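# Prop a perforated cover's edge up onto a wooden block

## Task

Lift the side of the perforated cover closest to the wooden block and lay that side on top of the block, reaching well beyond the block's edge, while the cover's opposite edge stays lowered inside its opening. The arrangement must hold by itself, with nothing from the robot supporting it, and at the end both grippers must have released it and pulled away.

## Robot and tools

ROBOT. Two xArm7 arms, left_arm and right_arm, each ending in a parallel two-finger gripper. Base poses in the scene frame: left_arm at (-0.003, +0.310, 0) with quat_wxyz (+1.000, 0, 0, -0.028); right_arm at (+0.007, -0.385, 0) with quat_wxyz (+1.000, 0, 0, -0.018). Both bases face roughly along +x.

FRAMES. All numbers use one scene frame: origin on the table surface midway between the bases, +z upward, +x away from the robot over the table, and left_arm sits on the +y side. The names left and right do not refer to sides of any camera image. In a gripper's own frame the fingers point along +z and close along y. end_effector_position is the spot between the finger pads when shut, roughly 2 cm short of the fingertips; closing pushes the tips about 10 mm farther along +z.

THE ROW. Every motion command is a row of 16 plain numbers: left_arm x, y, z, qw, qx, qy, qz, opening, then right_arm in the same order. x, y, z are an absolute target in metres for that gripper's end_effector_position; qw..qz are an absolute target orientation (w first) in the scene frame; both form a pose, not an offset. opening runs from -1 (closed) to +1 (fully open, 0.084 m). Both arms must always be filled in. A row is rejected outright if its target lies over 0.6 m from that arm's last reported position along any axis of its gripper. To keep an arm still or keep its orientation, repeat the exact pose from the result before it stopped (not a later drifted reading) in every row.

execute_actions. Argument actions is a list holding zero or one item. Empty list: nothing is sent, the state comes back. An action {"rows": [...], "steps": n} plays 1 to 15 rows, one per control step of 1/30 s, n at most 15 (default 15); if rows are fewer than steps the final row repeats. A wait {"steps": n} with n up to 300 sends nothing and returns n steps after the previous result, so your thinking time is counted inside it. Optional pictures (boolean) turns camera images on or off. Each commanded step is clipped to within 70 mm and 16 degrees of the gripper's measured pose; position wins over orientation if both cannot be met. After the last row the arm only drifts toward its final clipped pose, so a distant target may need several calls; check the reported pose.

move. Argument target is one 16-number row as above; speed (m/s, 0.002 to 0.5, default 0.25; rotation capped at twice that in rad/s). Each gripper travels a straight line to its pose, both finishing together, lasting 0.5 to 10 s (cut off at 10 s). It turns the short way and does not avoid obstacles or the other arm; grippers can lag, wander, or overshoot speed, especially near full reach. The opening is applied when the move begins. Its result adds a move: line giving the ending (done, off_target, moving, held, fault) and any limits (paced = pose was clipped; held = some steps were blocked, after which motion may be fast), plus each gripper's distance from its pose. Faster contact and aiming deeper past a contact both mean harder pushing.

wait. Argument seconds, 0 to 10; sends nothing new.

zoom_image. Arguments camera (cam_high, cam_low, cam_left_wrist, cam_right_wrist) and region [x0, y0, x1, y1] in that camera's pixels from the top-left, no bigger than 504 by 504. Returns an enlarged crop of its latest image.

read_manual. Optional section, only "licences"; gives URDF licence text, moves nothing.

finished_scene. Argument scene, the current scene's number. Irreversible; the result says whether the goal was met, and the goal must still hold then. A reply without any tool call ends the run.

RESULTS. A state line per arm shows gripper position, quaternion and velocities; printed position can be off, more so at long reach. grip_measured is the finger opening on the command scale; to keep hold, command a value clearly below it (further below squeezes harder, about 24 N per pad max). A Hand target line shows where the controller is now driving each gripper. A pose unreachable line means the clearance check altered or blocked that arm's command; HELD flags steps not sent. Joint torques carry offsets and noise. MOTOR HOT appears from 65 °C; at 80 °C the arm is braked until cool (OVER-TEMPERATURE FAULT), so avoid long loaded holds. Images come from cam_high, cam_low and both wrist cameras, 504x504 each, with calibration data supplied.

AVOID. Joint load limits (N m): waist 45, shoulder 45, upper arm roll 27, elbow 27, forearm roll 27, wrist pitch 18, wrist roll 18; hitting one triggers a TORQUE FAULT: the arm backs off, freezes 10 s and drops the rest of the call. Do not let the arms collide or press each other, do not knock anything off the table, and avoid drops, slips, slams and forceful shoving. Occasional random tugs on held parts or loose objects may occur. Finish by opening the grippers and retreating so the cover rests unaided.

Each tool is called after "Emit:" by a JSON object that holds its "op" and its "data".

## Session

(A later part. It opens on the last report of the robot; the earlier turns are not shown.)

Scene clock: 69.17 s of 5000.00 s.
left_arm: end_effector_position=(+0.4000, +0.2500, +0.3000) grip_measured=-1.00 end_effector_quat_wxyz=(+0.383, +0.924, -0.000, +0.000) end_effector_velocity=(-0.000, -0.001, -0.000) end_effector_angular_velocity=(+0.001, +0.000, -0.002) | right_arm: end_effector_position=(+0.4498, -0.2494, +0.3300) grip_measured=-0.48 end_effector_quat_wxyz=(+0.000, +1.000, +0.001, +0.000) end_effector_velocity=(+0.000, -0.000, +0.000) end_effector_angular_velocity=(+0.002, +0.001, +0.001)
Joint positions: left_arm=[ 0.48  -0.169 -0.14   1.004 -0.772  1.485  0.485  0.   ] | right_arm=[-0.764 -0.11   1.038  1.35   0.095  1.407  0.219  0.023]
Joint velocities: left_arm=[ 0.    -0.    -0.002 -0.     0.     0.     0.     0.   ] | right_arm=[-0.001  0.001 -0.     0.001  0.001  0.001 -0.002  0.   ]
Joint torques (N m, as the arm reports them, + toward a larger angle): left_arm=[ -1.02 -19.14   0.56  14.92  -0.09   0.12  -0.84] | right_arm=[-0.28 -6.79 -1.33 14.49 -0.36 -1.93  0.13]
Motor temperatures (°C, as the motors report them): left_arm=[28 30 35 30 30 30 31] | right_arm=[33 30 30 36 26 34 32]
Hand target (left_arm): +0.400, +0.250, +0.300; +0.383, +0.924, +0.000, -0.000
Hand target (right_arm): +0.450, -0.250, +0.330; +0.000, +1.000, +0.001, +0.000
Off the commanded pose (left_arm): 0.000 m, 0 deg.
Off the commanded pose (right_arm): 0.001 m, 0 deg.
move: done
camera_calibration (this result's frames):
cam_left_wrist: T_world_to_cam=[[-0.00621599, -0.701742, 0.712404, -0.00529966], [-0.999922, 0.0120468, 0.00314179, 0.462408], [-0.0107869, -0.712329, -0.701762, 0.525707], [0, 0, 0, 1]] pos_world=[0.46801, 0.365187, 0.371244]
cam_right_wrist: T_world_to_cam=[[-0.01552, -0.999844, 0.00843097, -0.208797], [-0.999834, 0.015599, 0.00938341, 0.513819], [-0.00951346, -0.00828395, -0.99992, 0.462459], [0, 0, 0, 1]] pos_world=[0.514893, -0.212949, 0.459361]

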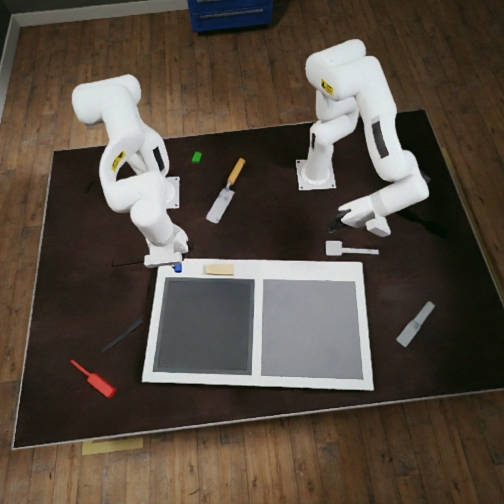

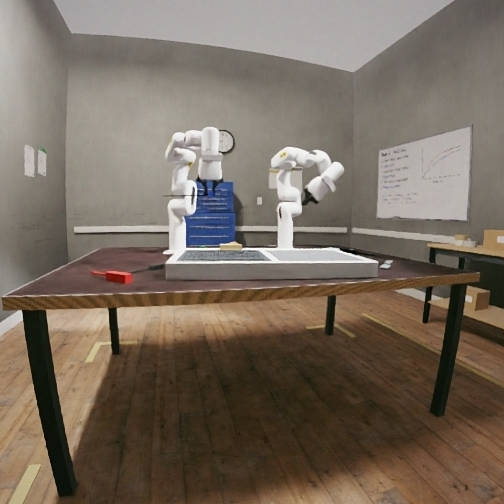

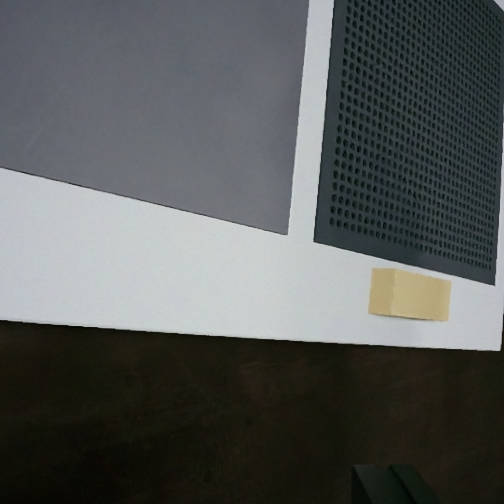

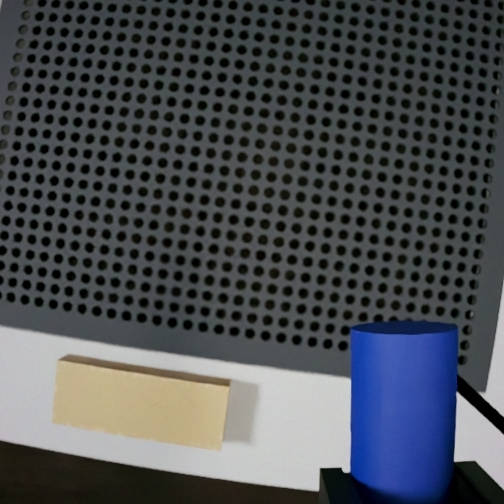

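Emit:
{"op": "move", "data": {"target": [0.443,0.05,0.28,0.383,0.924,0,0,-1,0.42,-0.21,0.34,0.683,-0.683,-0.183,-0.183,-1], "speed": 0.25}}

Emit:
{"op": "move", "data": {"target": [0.436,-0.04,0.26,0.383,0.924,0,0,-1,0.331,-0.21,0.21,0.6124,-0.6124,-0.3536,-0.3536,-1], "speed": 0.1}}

Scene clock: 83.90 s of 5000.00 s.
left_arm: end_effector_position=(+0.4433, +0.0504, +0.2801) grip_measured=-1.00 end_effector_quat_wxyz=(+0.383, +0.924, +0.000, +0.000) end_effector_velocity=(-0.001, -0.001, +0.000) end_effector_angular_velocity=(+0.000, +0.000, -0.003) | right_arm: end_effector_position=(+0.4193, -0.2090, +0.3398) grip_measured=-0.48 end_effector_quat_wxyz=(+0.683, -0.683, -0.183, -0.184) end_effector_velocity=(-0.000, -0.000, -0.000) end_effector_angular_velocity=(+0.002, +0.001, -0.000)
Joint positions: left_arm=[ 0.249 -0.029 -0.431  1.057 -0.913  1.075  0.215  0.   ] | right_arm=[-0.617  0.013  0.446  0.859  1.43   1.721 -1.26   0.023]
Joint velocities: left_arm=[-0.002  0.    -0.001  0.     0.001 -0.    -0.001  0.   ] | right_arm=[-0.001  0.001  0.001 -0.001  0.001  0.001 -0.001  0.   ]
Joint torques (N m, as the arm reports them, + toward a larger angle): left_arm=[ -0.91 -21.67  -0.01  15.45   0.32  -0.22  -0.84] | right_arm=[  0.31 -12.43   0.54  12.53   1.24   1.12  -0.23]
Motor temperatures (°C, as the motors report them): left_arm=[28 30 35 30 30 30 31] | right_arm=[33 30 30 36 26 34 32]
Hand target (left_arm): +0.443, +0.050, +0.280; +0.383, +0.924, -0.000, +0.000
Hand target (right_arm): +0.419, -0.209, +0.340; +0.683, -0.682, -0.183, -0.184
Off the commanded pose (left_arm): 0.001 m, 0 deg.
Off the commanded pose (right_arm): 0.001 m, 0 deg.
After step 90, 8.03 s passed at rest.
move: done
camera_calibration (this result's frames):
cam_left_wrist: T_world_to_cam=[[-0.00629613, -0.701489, 0.712652, -0.130995], [-0.999929, 0.0116355, 0.00261905, 0.508336], [-0.0101293, -0.712585, -0.701512, 0.369709], [0, 0, 0, 1]] pos_world=[0.51122, 0.165643, 0.351378]
cam_right_wrist: T_world_to_cam=[[0.487091, -0.00751052, -0.873319, 0.127281], [-0.873344, -0.00833065, -0.487033, 0.593311], [-0.00361744, 0.999937, -0.0106171, 0.344384], [0, 0, 0, 1]] pos_world=[0.457413, -0.338464, 0.403776]

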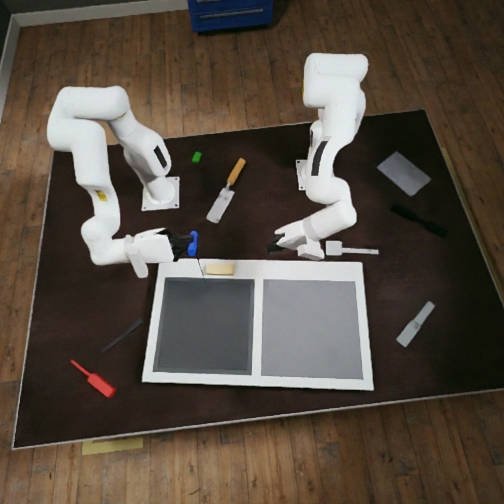

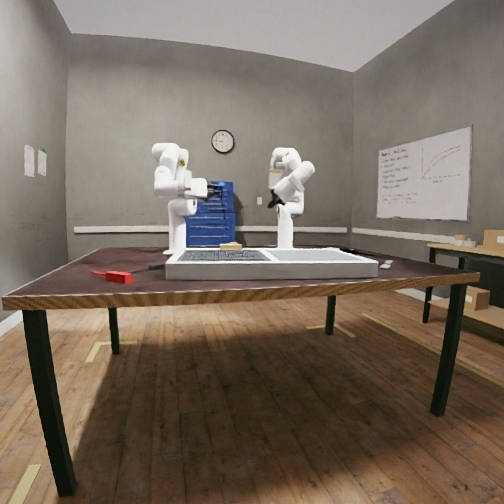

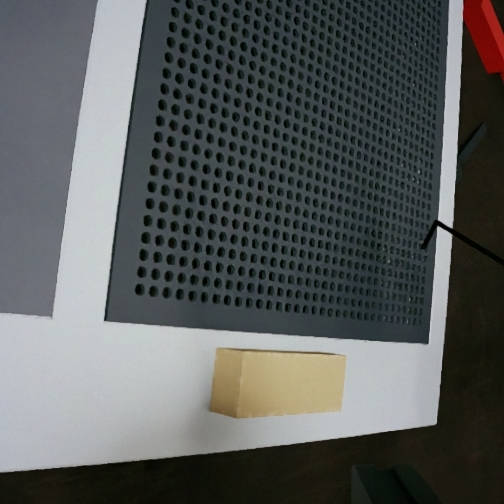

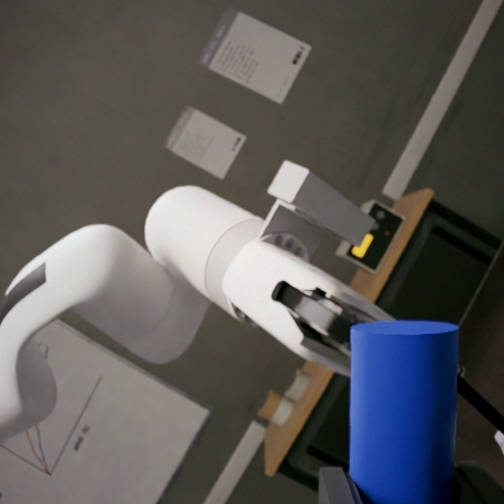

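Scene clock: 86.83 s of 5000.00 s.
left_arm: end_effector_position=(+0.4363, -0.0398, +0.2602) grip_measured=-1.00 end_effector_quat_wxyz=(+0.383, +0.924, +0.000, +0.000) end_effector_velocity=(+0.001, +0.001, -0.000) end_effector_angular_velocity=(-0.000, -0.000, +0.003) | right_arm: end_effector_position=(+0.3309, -0.2100, +0.2105) grip_measured=-0.48 end_effector_quat_wxyz=(+0.613, -0.612, -0.354, -0.354) end_effector_velocity=(+0.000, +0.000, +0.000) end_effector_angular_velocity=(-0.001, -0.006, +0.001)
Joint positions: left_arm=[ 0.128  0.079 -0.544  1.091 -0.92   0.855  0.107  0.   ] | right_arm=[-0.639  0.112  0.421  0.554  1.321  1.642 -2.17   0.023]
Joint velocities: left_arm=[ 0.     0.     0.001  0.    -0.    -0.001 -0.     0.   ] | right_arm=[ 0.001 -0.     0.     0.001 -0.    -0.    -0.004 -0.   ]
Joint torques (N m, as the arm reports them, + toward a larger angle): left_arm=[ -1.   -23.36  -1.04  15.38   0.64  -0.37  -0.8 ] | right_arm=[  0.15 -11.53   1.46   8.47   0.77   1.47  -0.07]
Motor temperatures (°C, as the motors report them): left_arm=[28 30 35 30 30 30 31] | right_arm=[33 30 29 36 26 34 32]
Hand target (left_arm): +0.436, -0.040, +0.260; +0.383, +0.924, -0.000, +0.000
Hand target (right_arm): +0.331, -0.210, +0.210; +0.613, -0.612, -0.354, -0.354
Off the commanded pose (left_arm): 0.000 m, 0 deg.
Off the commanded pose (right_arm): 0.000 m, 0 deg.
move: done
camera_calibration (this result's frames):
cam_left_wrist: T_world_to_cam=[[-0.0061291, -0.701476, 0.712667, -0.18014], [-0.999928, 0.0116792, 0.00289616, 0.502336], [-0.0103549, -0.712597, -0.701497, 0.291446], [0, 0, 0, 1]] pos_world=[0.504214, 0.0754532, 0.331373]
cam_right_wrist: T_world_to_cam=[[0.857678, -0.00671716, -0.514143, -0.140678], [-0.514186, -0.00936058, -0.857628, 0.412026], [0.000948148, 0.999934, -0.0114822, 0.342394], [0, 0, 0, 1]] pos_world=[0.33219, -0.339459, 0.284967]

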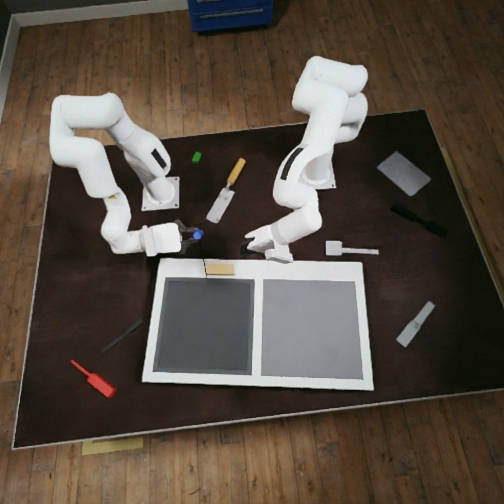

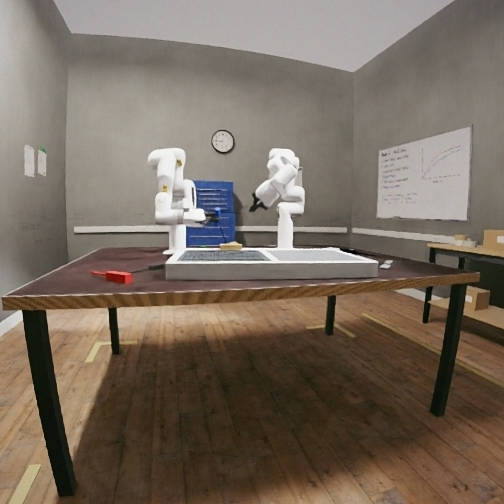

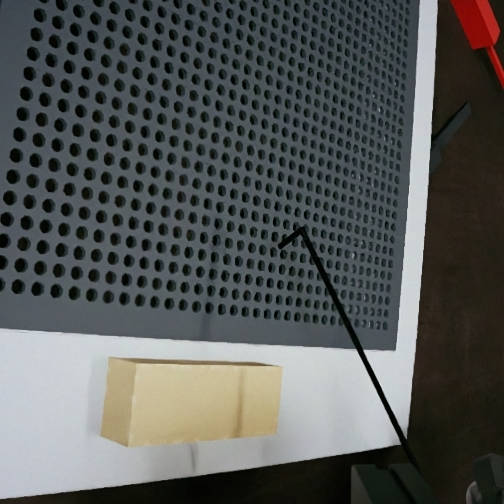

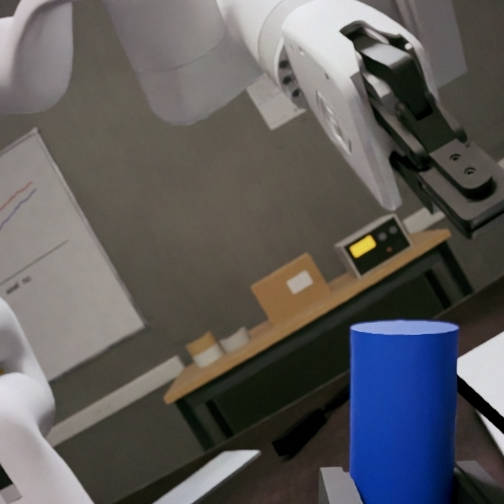

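Emit:
{"op": "move", "data": {"target": [0.436,-0.04,0.26,0.383,0.924,0,0,-1,0.331,-0.21,0.191,0.6124,-0.6124,-0.3536,-0.3536,-1], "speed": 0.03}}

Emit:
{"op": "zoom_image", "data": {"camera": "cam_left_wrist", "region": [190,190,310,310]}}

Scene clock: 91.67 s of 5000.00 s.
left_arm: end_effector_position=(+0.4360, -0.0400, +0.2600) grip_measured=-1.00 end_effector_quat_wxyz=(+0.383, +0.924, +0.000, +0.000) end_effector_velocity=(+0.000, +0.000, +0.000) end_effector_angular_velocity=(-0.000, +0.000, +0.001) | right_arm: end_effector_position=(+0.3310, -0.2100, +0.1911) grip_measured=-0.48 end_effector_quat_wxyz=(+0.612, -0.612, -0.354, -0.354) end_effector_velocity=(+0.001, -0.000, +0.000) end_effector_angular_velocity=(-0.001, -0.002, -0.001)
Joint positions: left_arm=[ 0.127  0.079 -0.545  1.091 -0.92   0.855  0.106  0.   ] | right_arm=[-0.632  0.183  0.418  0.564  1.307  1.602 -2.217  0.023]
Joint velocities: left_arm=[-0.001  0.     0.002  0.    -0.    -0.     0.     0.   ] | right_arm=[-0.001 -0.     0.001  0.001  0.    -0.001 -0.001 -0.   ]
Joint torques (N m, as the arm reports them, + toward a larger angle): left_arm=[ -0.89 -23.46  -0.91  15.42   0.47  -0.39  -0.84] | right_arm=[  0.7  -12.08   1.78   7.65   0.44   1.63  -0.08]
Motor temperatures (°C, as the motors report them): left_arm=[28 30 35 30 30 30 31] | right_arm=[33 30 29 36 26 34 32]
Hand target (left_arm): +0.436, -0.040, +0.260; +0.383, +0.924, +0.000, -0.000
Hand target (right_arm): +0.331, -0.210, +0.191; +0.612, -0.612, -0.354, -0.354
Off the commanded pose (left_arm): 0.000 m, 0 deg.
Off the commanded pose (right_arm): 0.000 m, 0 deg.
After step 90, 0.90 s passed at rest.
move: done
camera_calibration (this result's frames):
cam_left_wrist: T_world_to_cam=[[-0.0062143, -0.70174, 0.712406, -0.180085], [-0.999923, 0.0120447, 0.00314207, 0.502026], [-0.0107856, -0.712331, -0.701761, 0.291449], [0, 0, 0, 1]] pos_world=[0.504011, 0.0751885, 0.331244]
cam_right_wrist: T_world_to_cam=[[0.857583, -0.00770876, -0.514288, -0.150853], [-0.514343, -0.00963566, -0.857531, 0.39548], [0.00165499, 0.999924, -0.0122283, 0.342093], [0, 0, 0, 1]] pos_world=[0.332215, -0.339419, 0.265738]

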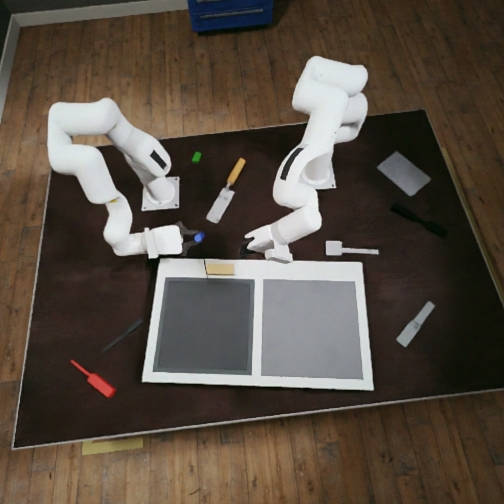

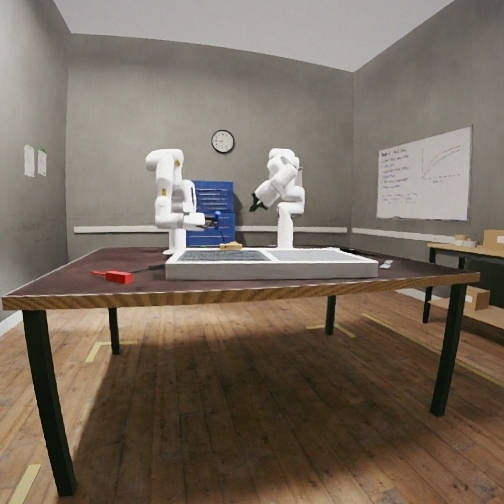

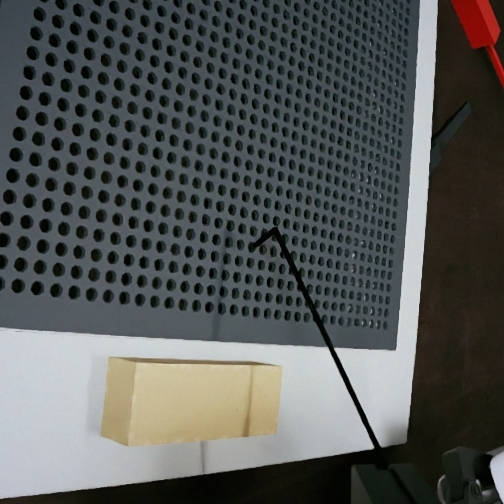

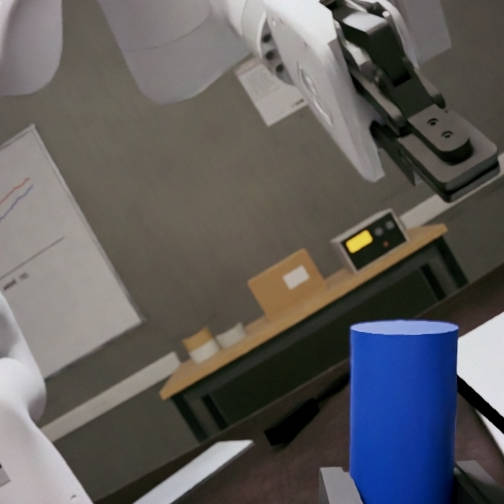

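Region (190, 190, 310, 310) of cam_left_wrist's 504x504 image, scaled by 4.200, with more detail than that image has.

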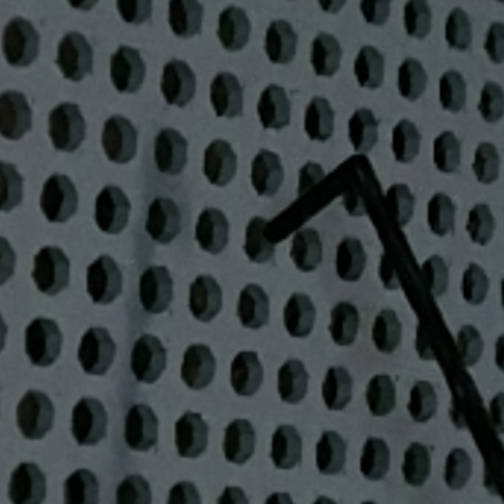

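Emit:
{"op": "move", "data": {"target": [0.436,-0.04,0.26,0.383,0.924,0,0,-1,0.333,-0.21,0.1835,0.6124,-0.6124,-0.3536,-0.3536,-1], "speed": 0.01}}

Emit:
{"op": "zoom_image", "data": {"camera": "cam_left_wrist", "region": [190,190,310,310]}}

Scene clock: 97.13 s of 5000.00 s.
left_arm: end_effector_position=(+0.4360, -0.0400, +0.2600) grip_measured=-1.00 end_effector_quat_wxyz=(+0.383, +0.924, -0.000, +0.000) end_effector_velocity=(+0.001, +0.001, -0.000) end_effector_angular_velocity=(-0.000, -0.000, +0.002) | right_arm: end_effector_position=(+0.3330, -0.2100, +0.1835) grip_measured=-0.48 end_effector_quat_wxyz=(+0.612, -0.612, -0.354, -0.354) end_effector_velocity=(+0.000, -0.000, -0.000) end_effector_angular_velocity=(-0.001, -0.001, -0.001)
Joint positions: left_arm=[ 0.127  0.079 -0.545  1.091 -0.92   0.855  0.106  0.   ] | right_arm=[-0.628  0.217  0.417  0.575  1.302  1.585 -2.232  0.023]
Joint velocities: left_arm=[ 0.001 -0.     0.001 -0.    -0.    -0.     0.     0.   ] | right_arm=[ 0.     0.001 -0.001  0.001 -0.    -0.001 -0.001 -0.   ]
Joint torques (N m, as the arm reports them, + toward a larger angle): left_arm=[ -0.96 -23.38  -0.87  15.36   0.48  -0.4   -0.81] | right_arm=[  0.13 -12.23   2.07   7.64   0.36   1.77  -0.16]
Motor temperatures (°C, as the motors report them): left_arm=[28 30 35 30 30 30 31] | right_arm=[33 30 29 36 26 34 32]
Hand target (left_arm): +0.436, -0.040, +0.260; +0.383, +0.924, +0.000, -0.000
Hand target (right_arm): +0.333, -0.210, +0.184; +0.612, -0.612, -0.354, -0.354
Off the commanded pose (left_arm): 0.000 m, 0 deg.
Off the commanded pose (right_arm): 0.000 m, 0 deg.
After step 90, 1.47 s passed at rest.
move: done
camera_calibration (this result's frames):
cam_left_wrist: T_world_to_cam=[[-0.00621619, -0.701742, 0.712404, -0.180085], [-0.999922, 0.012047, 0.00314174, 0.502025], [-0.010787, -0.712329, -0.701762, 0.29145], [0, 0, 0, 1]] pos_world=[0.50401, 0.0751872, 0.331244]
cam_right_wrist: T_world_to_cam=[[0.857439, -0.00776756, -0.514527, -0.156359], [-0.514583, -0.00958721, -0.857387, 0.390045], [0.00172693, 0.999924, -0.0122175, 0.341956], [0, 0, 0, 1]] pos_world=[0.334188, -0.339405, 0.258147]

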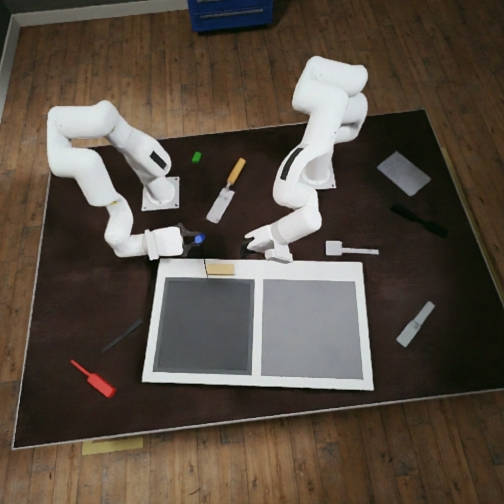

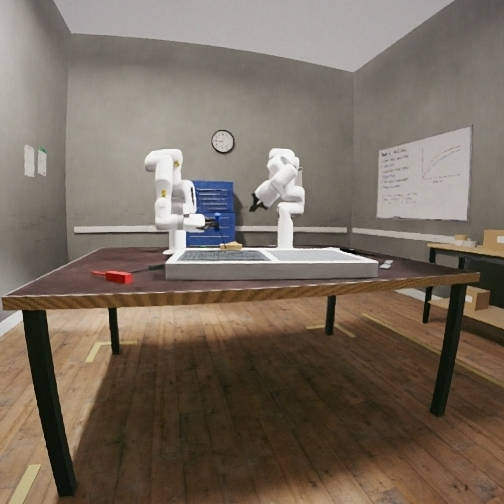

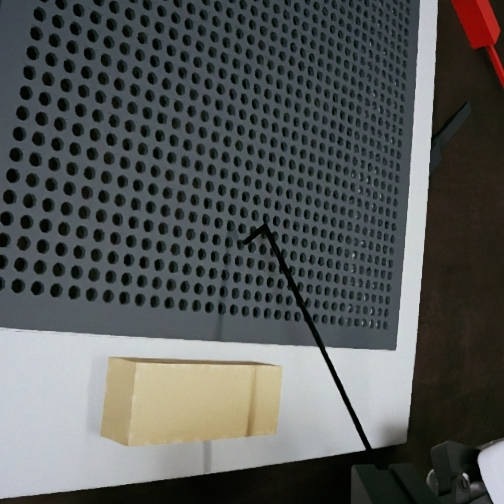

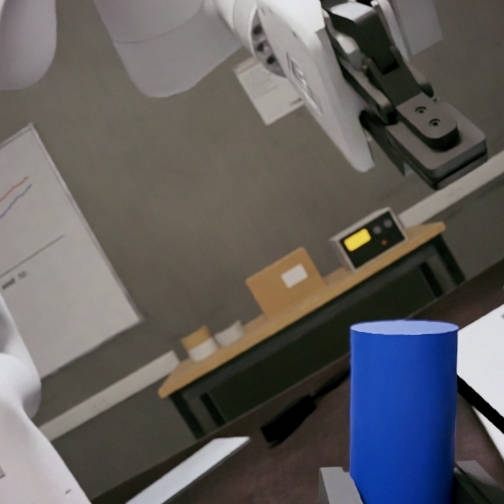

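Region (190, 190, 310, 310) of cam_left_wrist's 504x504 image, scaled by 4.200, with more detail than that image has.

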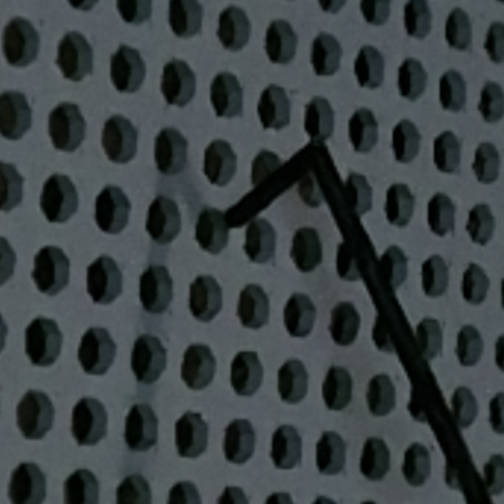

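Emit:
{"op": "move", "data": {"target": [0.436,-0.04,0.26,0.383,0.924,0,0,-1,0.3328,-0.2105,0.1798,0.6124,-0.6124,-0.3536,-0.3536,-1], "speed": 0.006}}

Emit:
{"op": "zoom_image", "data": {"camera": "cam_left_wrist", "region": [190,190,310,310]}}

Scene clock: 102.50 s of 5000.00 s.
left_arm: end_effector_position=(+0.4360, -0.0400, +0.2600) grip_measured=-1.00 end_effector_quat_wxyz=(+0.383, +0.924, +0.000, +0.000) end_effector_velocity=(-0.000, -0.000, -0.000) end_effector_angular_velocity=(+0.000, +0.000, -0.001) | right_arm: end_effector_position=(+0.3328, -0.2105, +0.1798) grip_measured=-0.48 end_effector_quat_wxyz=(+0.612, -0.612, -0.354, -0.354) end_effector_velocity=(+0.001, -0.000, +0.000) end_effector_angular_velocity=(-0.000, -0.002, +0.000)
Joint positions: left_arm=[ 0.127  0.079 -0.545  1.091 -0.92   0.855  0.106  0.   ] | right_arm=[-0.627  0.231  0.415  0.578  1.298  1.579 -2.241  0.023]
Joint velocities: left_arm=[ 0.     0.    -0.001 -0.     0.001 -0.    -0.     0.   ] | right_arm=[ 0.     0.     0.     0.002  0.     0.    -0.001 -0.   ]
Joint torques (N m, as the arm reports them, + toward a larger angle): left_arm=[ -0.61 -23.43  -0.93  15.4    0.57  -0.44  -0.76] | right_arm=[  0.64 -12.49   1.75   7.6    0.33   1.54   0.03]
Motor temperatures (°C, as the motors report them): left_arm=[28 30 35 30 30 30 31] | right_arm=[33 30 29 36 26 34 32]
Hand target (left_arm): +0.436, -0.040, +0.260; +0.383, +0.924, -0.000, -0.000
Hand target (right_arm): +0.333, -0.211, +0.180; +0.612, -0.612, -0.354, -0.354
Off the commanded pose (left_arm): 0.000 m, 0 deg.
Off the commanded pose (right_arm): 0.000 m, 0 deg.
After step 90, 1.53 s passed at rest.
move: done
camera_calibration (this result's frames):
cam_left_wrist: T_world_to_cam=[[-0.00621562, -0.701742, 0.712404, -0.180085], [-0.999923, 0.0120465, 0.00314203, 0.502024], [-0.0107869, -0.71233, -0.701762, 0.29145], [0, 0, 0, 1]] pos_world=[0.50401, 0.0751873, 0.331244]
cam_right_wrist: T_world_to_cam=[[0.857428, -0.00780199, -0.514544, -0.158116], [-0.5146, -0.00958689, -0.857377, 0.386759], [0.00175636, 0.999924, -0.012235, 0.3424], [0, 0, 0, 1]] pos_world=[0.333998, -0.339899, 0.25443]

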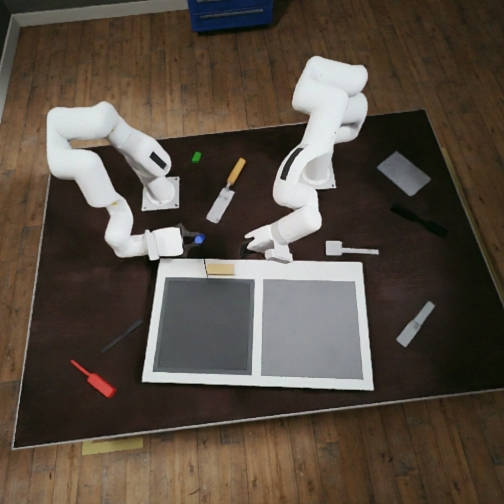

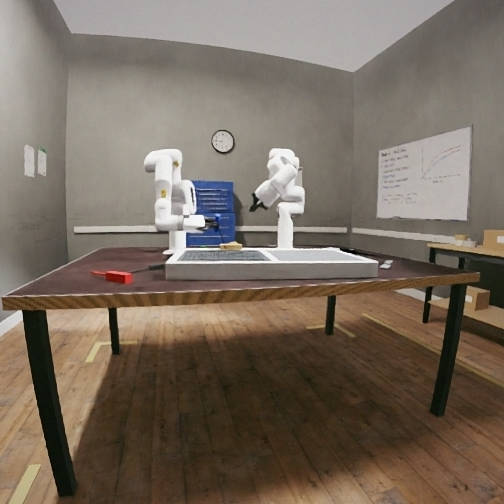

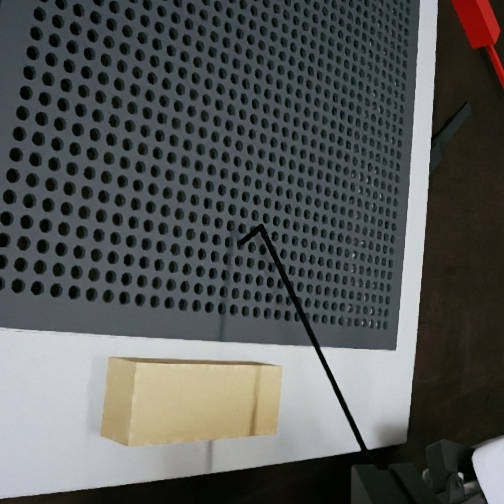

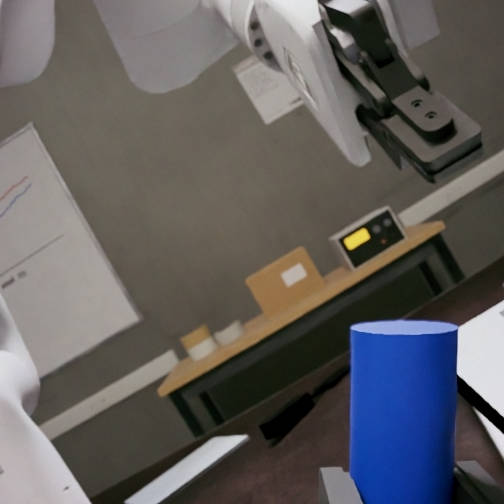

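Region (190, 190, 310, 310) of cam_left_wrist's 504x504 image, scaled by 4.200, with more detail than that image has.

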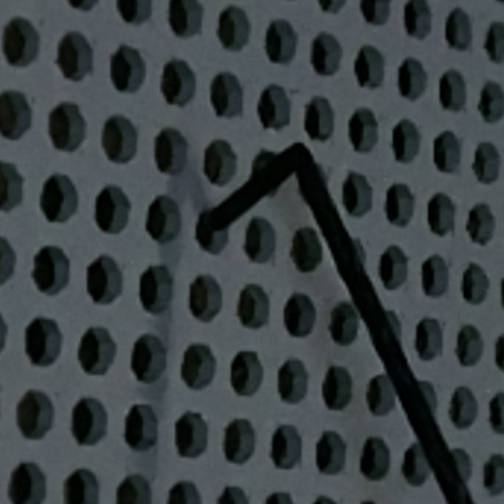

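Emit:
{"op": "move", "data": {"target": [0.436,-0.04,0.26,0.383,0.924,0,0,-1,0.3288,-0.2111,0.1729,0.6124,-0.6124,-0.3536,-0.3536,-1], "speed": 0.006}}

Emit:
{"op": "zoom_image", "data": {"camera": "cam_left_wrist", "region": [190,190,310,310]}}

Scene clock: 108.10 s of 5000.00 s.
left_arm: end_effector_position=(+0.4360, -0.0400, +0.2600) grip_measured=-1.00 end_effector_quat_wxyz=(+0.383, +0.924, -0.000, +0.000) end_effector_velocity=(-0.001, -0.001, +0.000) end_effector_angular_velocity=(+0.000, -0.000, -0.002) | right_arm: end_effector_position=(+0.3288, -0.2111, +0.1729) grip_measured=-0.48 end_effector_quat_wxyz=(+0.612, -0.612, -0.354, -0.354) end_effector_velocity=(+0.000, -0.000, +0.000) end_effector_angular_velocity=(+0.001, -0.001, -0.002)
Joint positions: left_arm=[ 0.127  0.079 -0.545  1.091 -0.92   0.855  0.106  0.   ] | right_arm=[-0.628  0.248  0.411  0.571  1.29   1.569 -2.262  0.023]
Joint velocities: left_arm=[-0.001 -0.    -0.001 -0.     0.    -0.     0.     0.   ] | right_arm=[-0.     0.    -0.     0.     0.001  0.    -0.001 -0.   ]
Joint torques (N m, as the arm reports them, + toward a larger angle): left_arm=[ -0.91 -23.43  -0.88  15.45   0.65  -0.49  -0.76] | right_arm=[  0.24 -12.82   1.98   7.18   0.39   1.43   0.07]
Motor temperatures (°C, as the motors report them): left_arm=[28 30 35 30 30 30 31] | right_arm=[33 30 29 36 26 34 32]
Hand target (left_arm): +0.436, -0.040, +0.260; +0.383, +0.924, -0.000, -0.000
Hand target (right_arm): +0.329, -0.211, +0.173; +0.612, -0.612, -0.354, -0.354
Off the commanded pose (left_arm): 0.000 m, 0 deg.
Off the commanded pose (right_arm): 0.000 m, 0 deg.
After step 90, 1.03 s passed at rest.
move: done
camera_calibration (this result's frames):
cam_left_wrist: T_world_to_cam=[[-0.00621624, -0.701742, 0.712404, -0.180085], [-0.999922, 0.012047, 0.00314166, 0.502025], [-0.010787, -0.712329, -0.701762, 0.29145], [0, 0, 0, 1]] pos_world=[0.50401, 0.0751872, 0.331244]
cam_right_wrist: T_world_to_cam=[[0.857436, -0.00776643, -0.514532, -0.158235], [-0.514588, -0.00956643, -0.857384, 0.378792], [0.00173658, 0.999924, -0.0121991, 0.342921], [0, 0, 0, 1]] pos_world=[0.330003, -0.3405, 0.247537]

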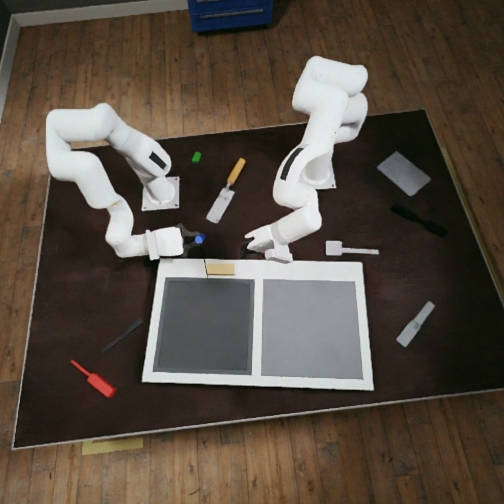

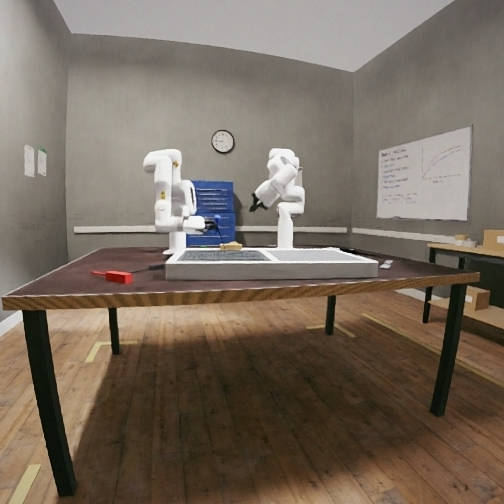

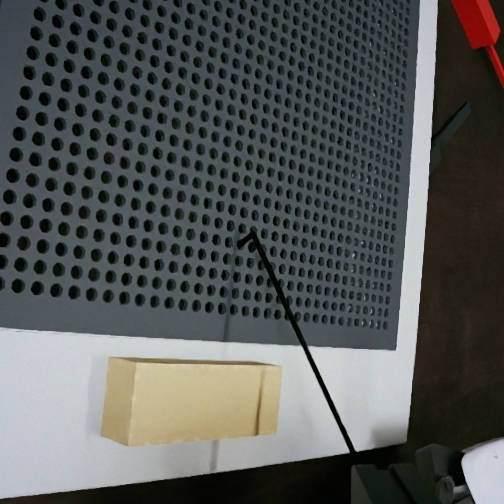

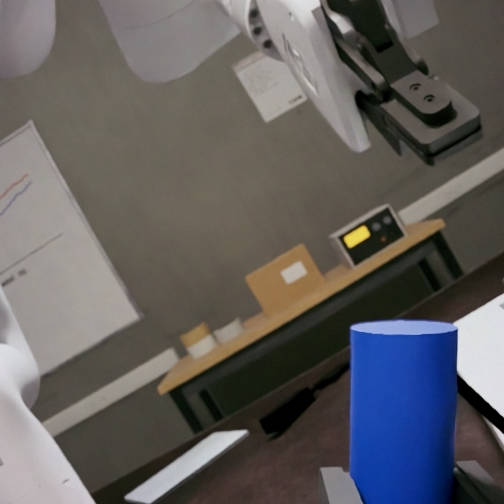

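Region (190, 190, 310, 310) of cam_left_wrist's 504x504 image, scaled by 4.200, with more detail than that image has.

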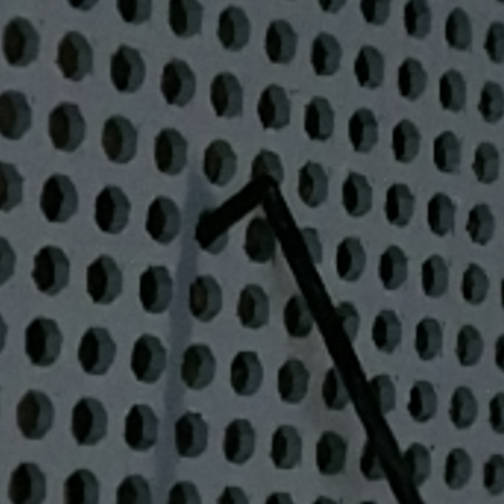

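Emit:
{"op": "move", "data": {"target": [0.436,-0.04,0.26,0.383,0.924,0,0,-1,0.3243,-0.2111,0.1646,0.6124,-0.6124,-0.3536,-0.3536,-1], "speed": 0.006}}

Emit:
{"op": "zoom_image", "data": {"camera": "cam_left_wrist", "region": [190,190,310,310]}}

Scene clock: 115.30 s of 5000.00 s.
left_arm: end_effector_position=(+0.4360, -0.0400, +0.2600) grip_measured=-1.00 end_effector_quat_wxyz=(+0.383, +0.924, +0.000, +0.000) end_effector_velocity=(-0.000, -0.000, -0.000) end_effector_angular_velocity=(-0.000, +0.000, -0.000) | right_arm: end_effector_position=(+0.3243, -0.2111, +0.1646) grip_measured=-0.48 end_effector_quat_wxyz=(+0.612, -0.612, -0.354, -0.354) end_effector_velocity=(+0.000, -0.000, -0.000) end_effector_angular_velocity=(-0.001, -0.001, -0.001)
Joint positions: left_arm=[ 0.127  0.079 -0.545  1.091 -0.92   0.855  0.106  0.   ] | right_arm=[-0.627  0.271  0.406  0.564  1.282  1.556 -2.287  0.023]
Joint velocities: left_arm=[ 0.  0. -0. -0. -0. -0.  0.  0.] | right_arm=[-0.     0.    -0.001  0.001 -0.001 -0.    -0.001 -0.   ]
Joint torques (N m, as the arm reports them, + toward a larger angle): left_arm=[ -0.9  -23.35  -0.96  15.32   0.57  -0.45  -0.82] | right_arm=[  0.24 -12.94   2.29   6.89   0.4    1.7    0.  ]
Motor temperatures (°C, as the motors report them): left_arm=[28 30 35 30 30 30 31] | right_arm=[33 30 29 36 26 34 32]
Hand target (left_arm): +0.436, -0.040, +0.260; +0.383, +0.924, -0.000, -0.000
Hand target (right_arm): +0.324, -0.211, +0.165; +0.612, -0.612, -0.354, -0.354
Off the commanded pose (left_arm): 0.000 m, 0 deg.
Off the commanded pose (right_arm): 0.000 m, 0 deg.
After step 90, 2.40 s passed at rest.
move: done
camera_calibration (this result's frames):
cam_left_wrist: T_world_to_cam=[[-0.00621568, -0.701742, 0.712404, -0.180085], [-0.999923, 0.0120465, 0.00314195, 0.502025], [-0.0107868, -0.712329, -0.701762, 0.29145], [0, 0, 0, 1]] pos_world=[0.50401, 0.0751874, 0.331244]
cam_right_wrist: T_world_to_cam=[[0.857441, -0.007753, -0.514524, -0.158644], [-0.514579, -0.00956022, -0.85739, 0.369364], [0.00172838, 0.999924, -0.0121869, 0.34283], [0, 0, 0, 1]] pos_world=[0.325502, -0.340502, 0.239241]

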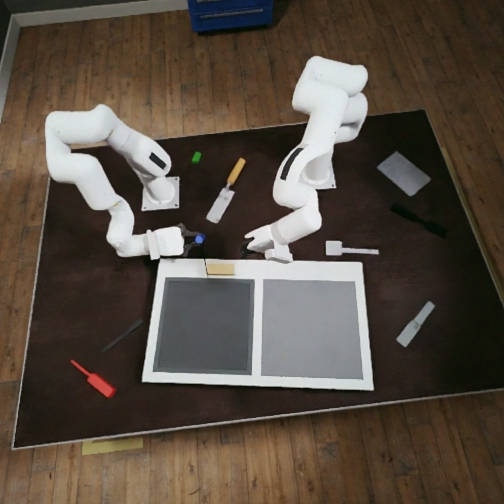

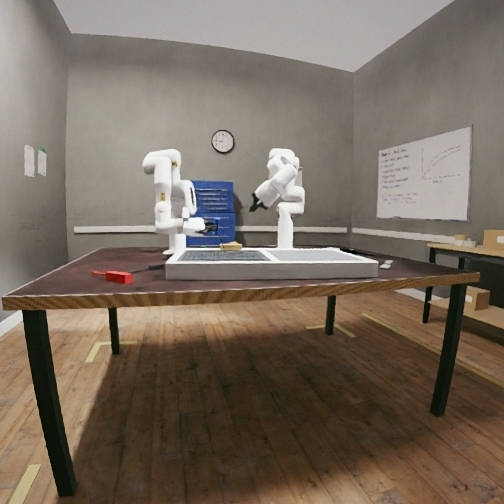

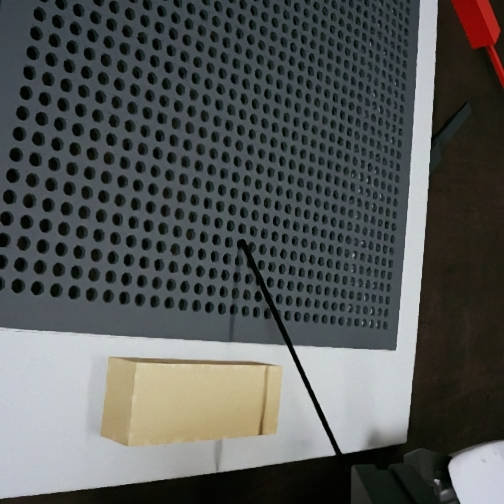

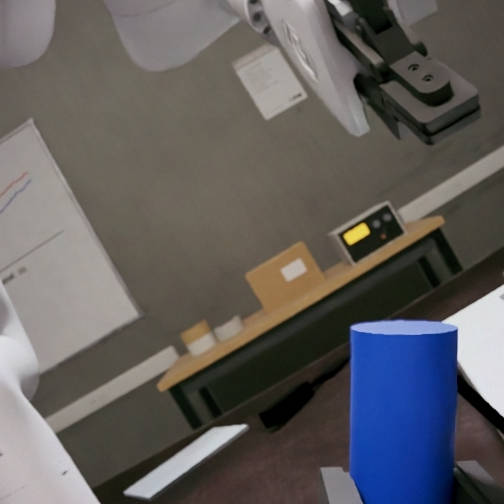

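Region (190, 190, 310, 310) of cam_left_wrist's 504x504 image, scaled by 4.200, with more detail than that image has.

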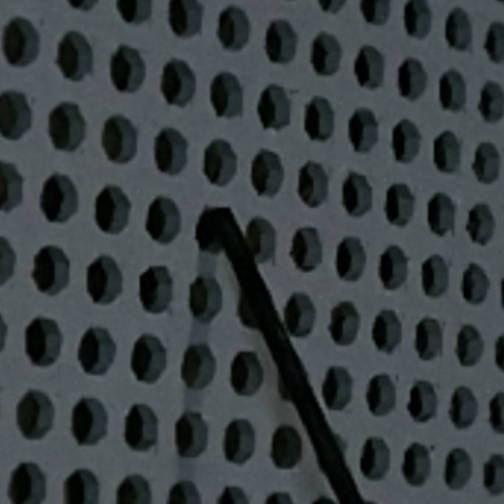

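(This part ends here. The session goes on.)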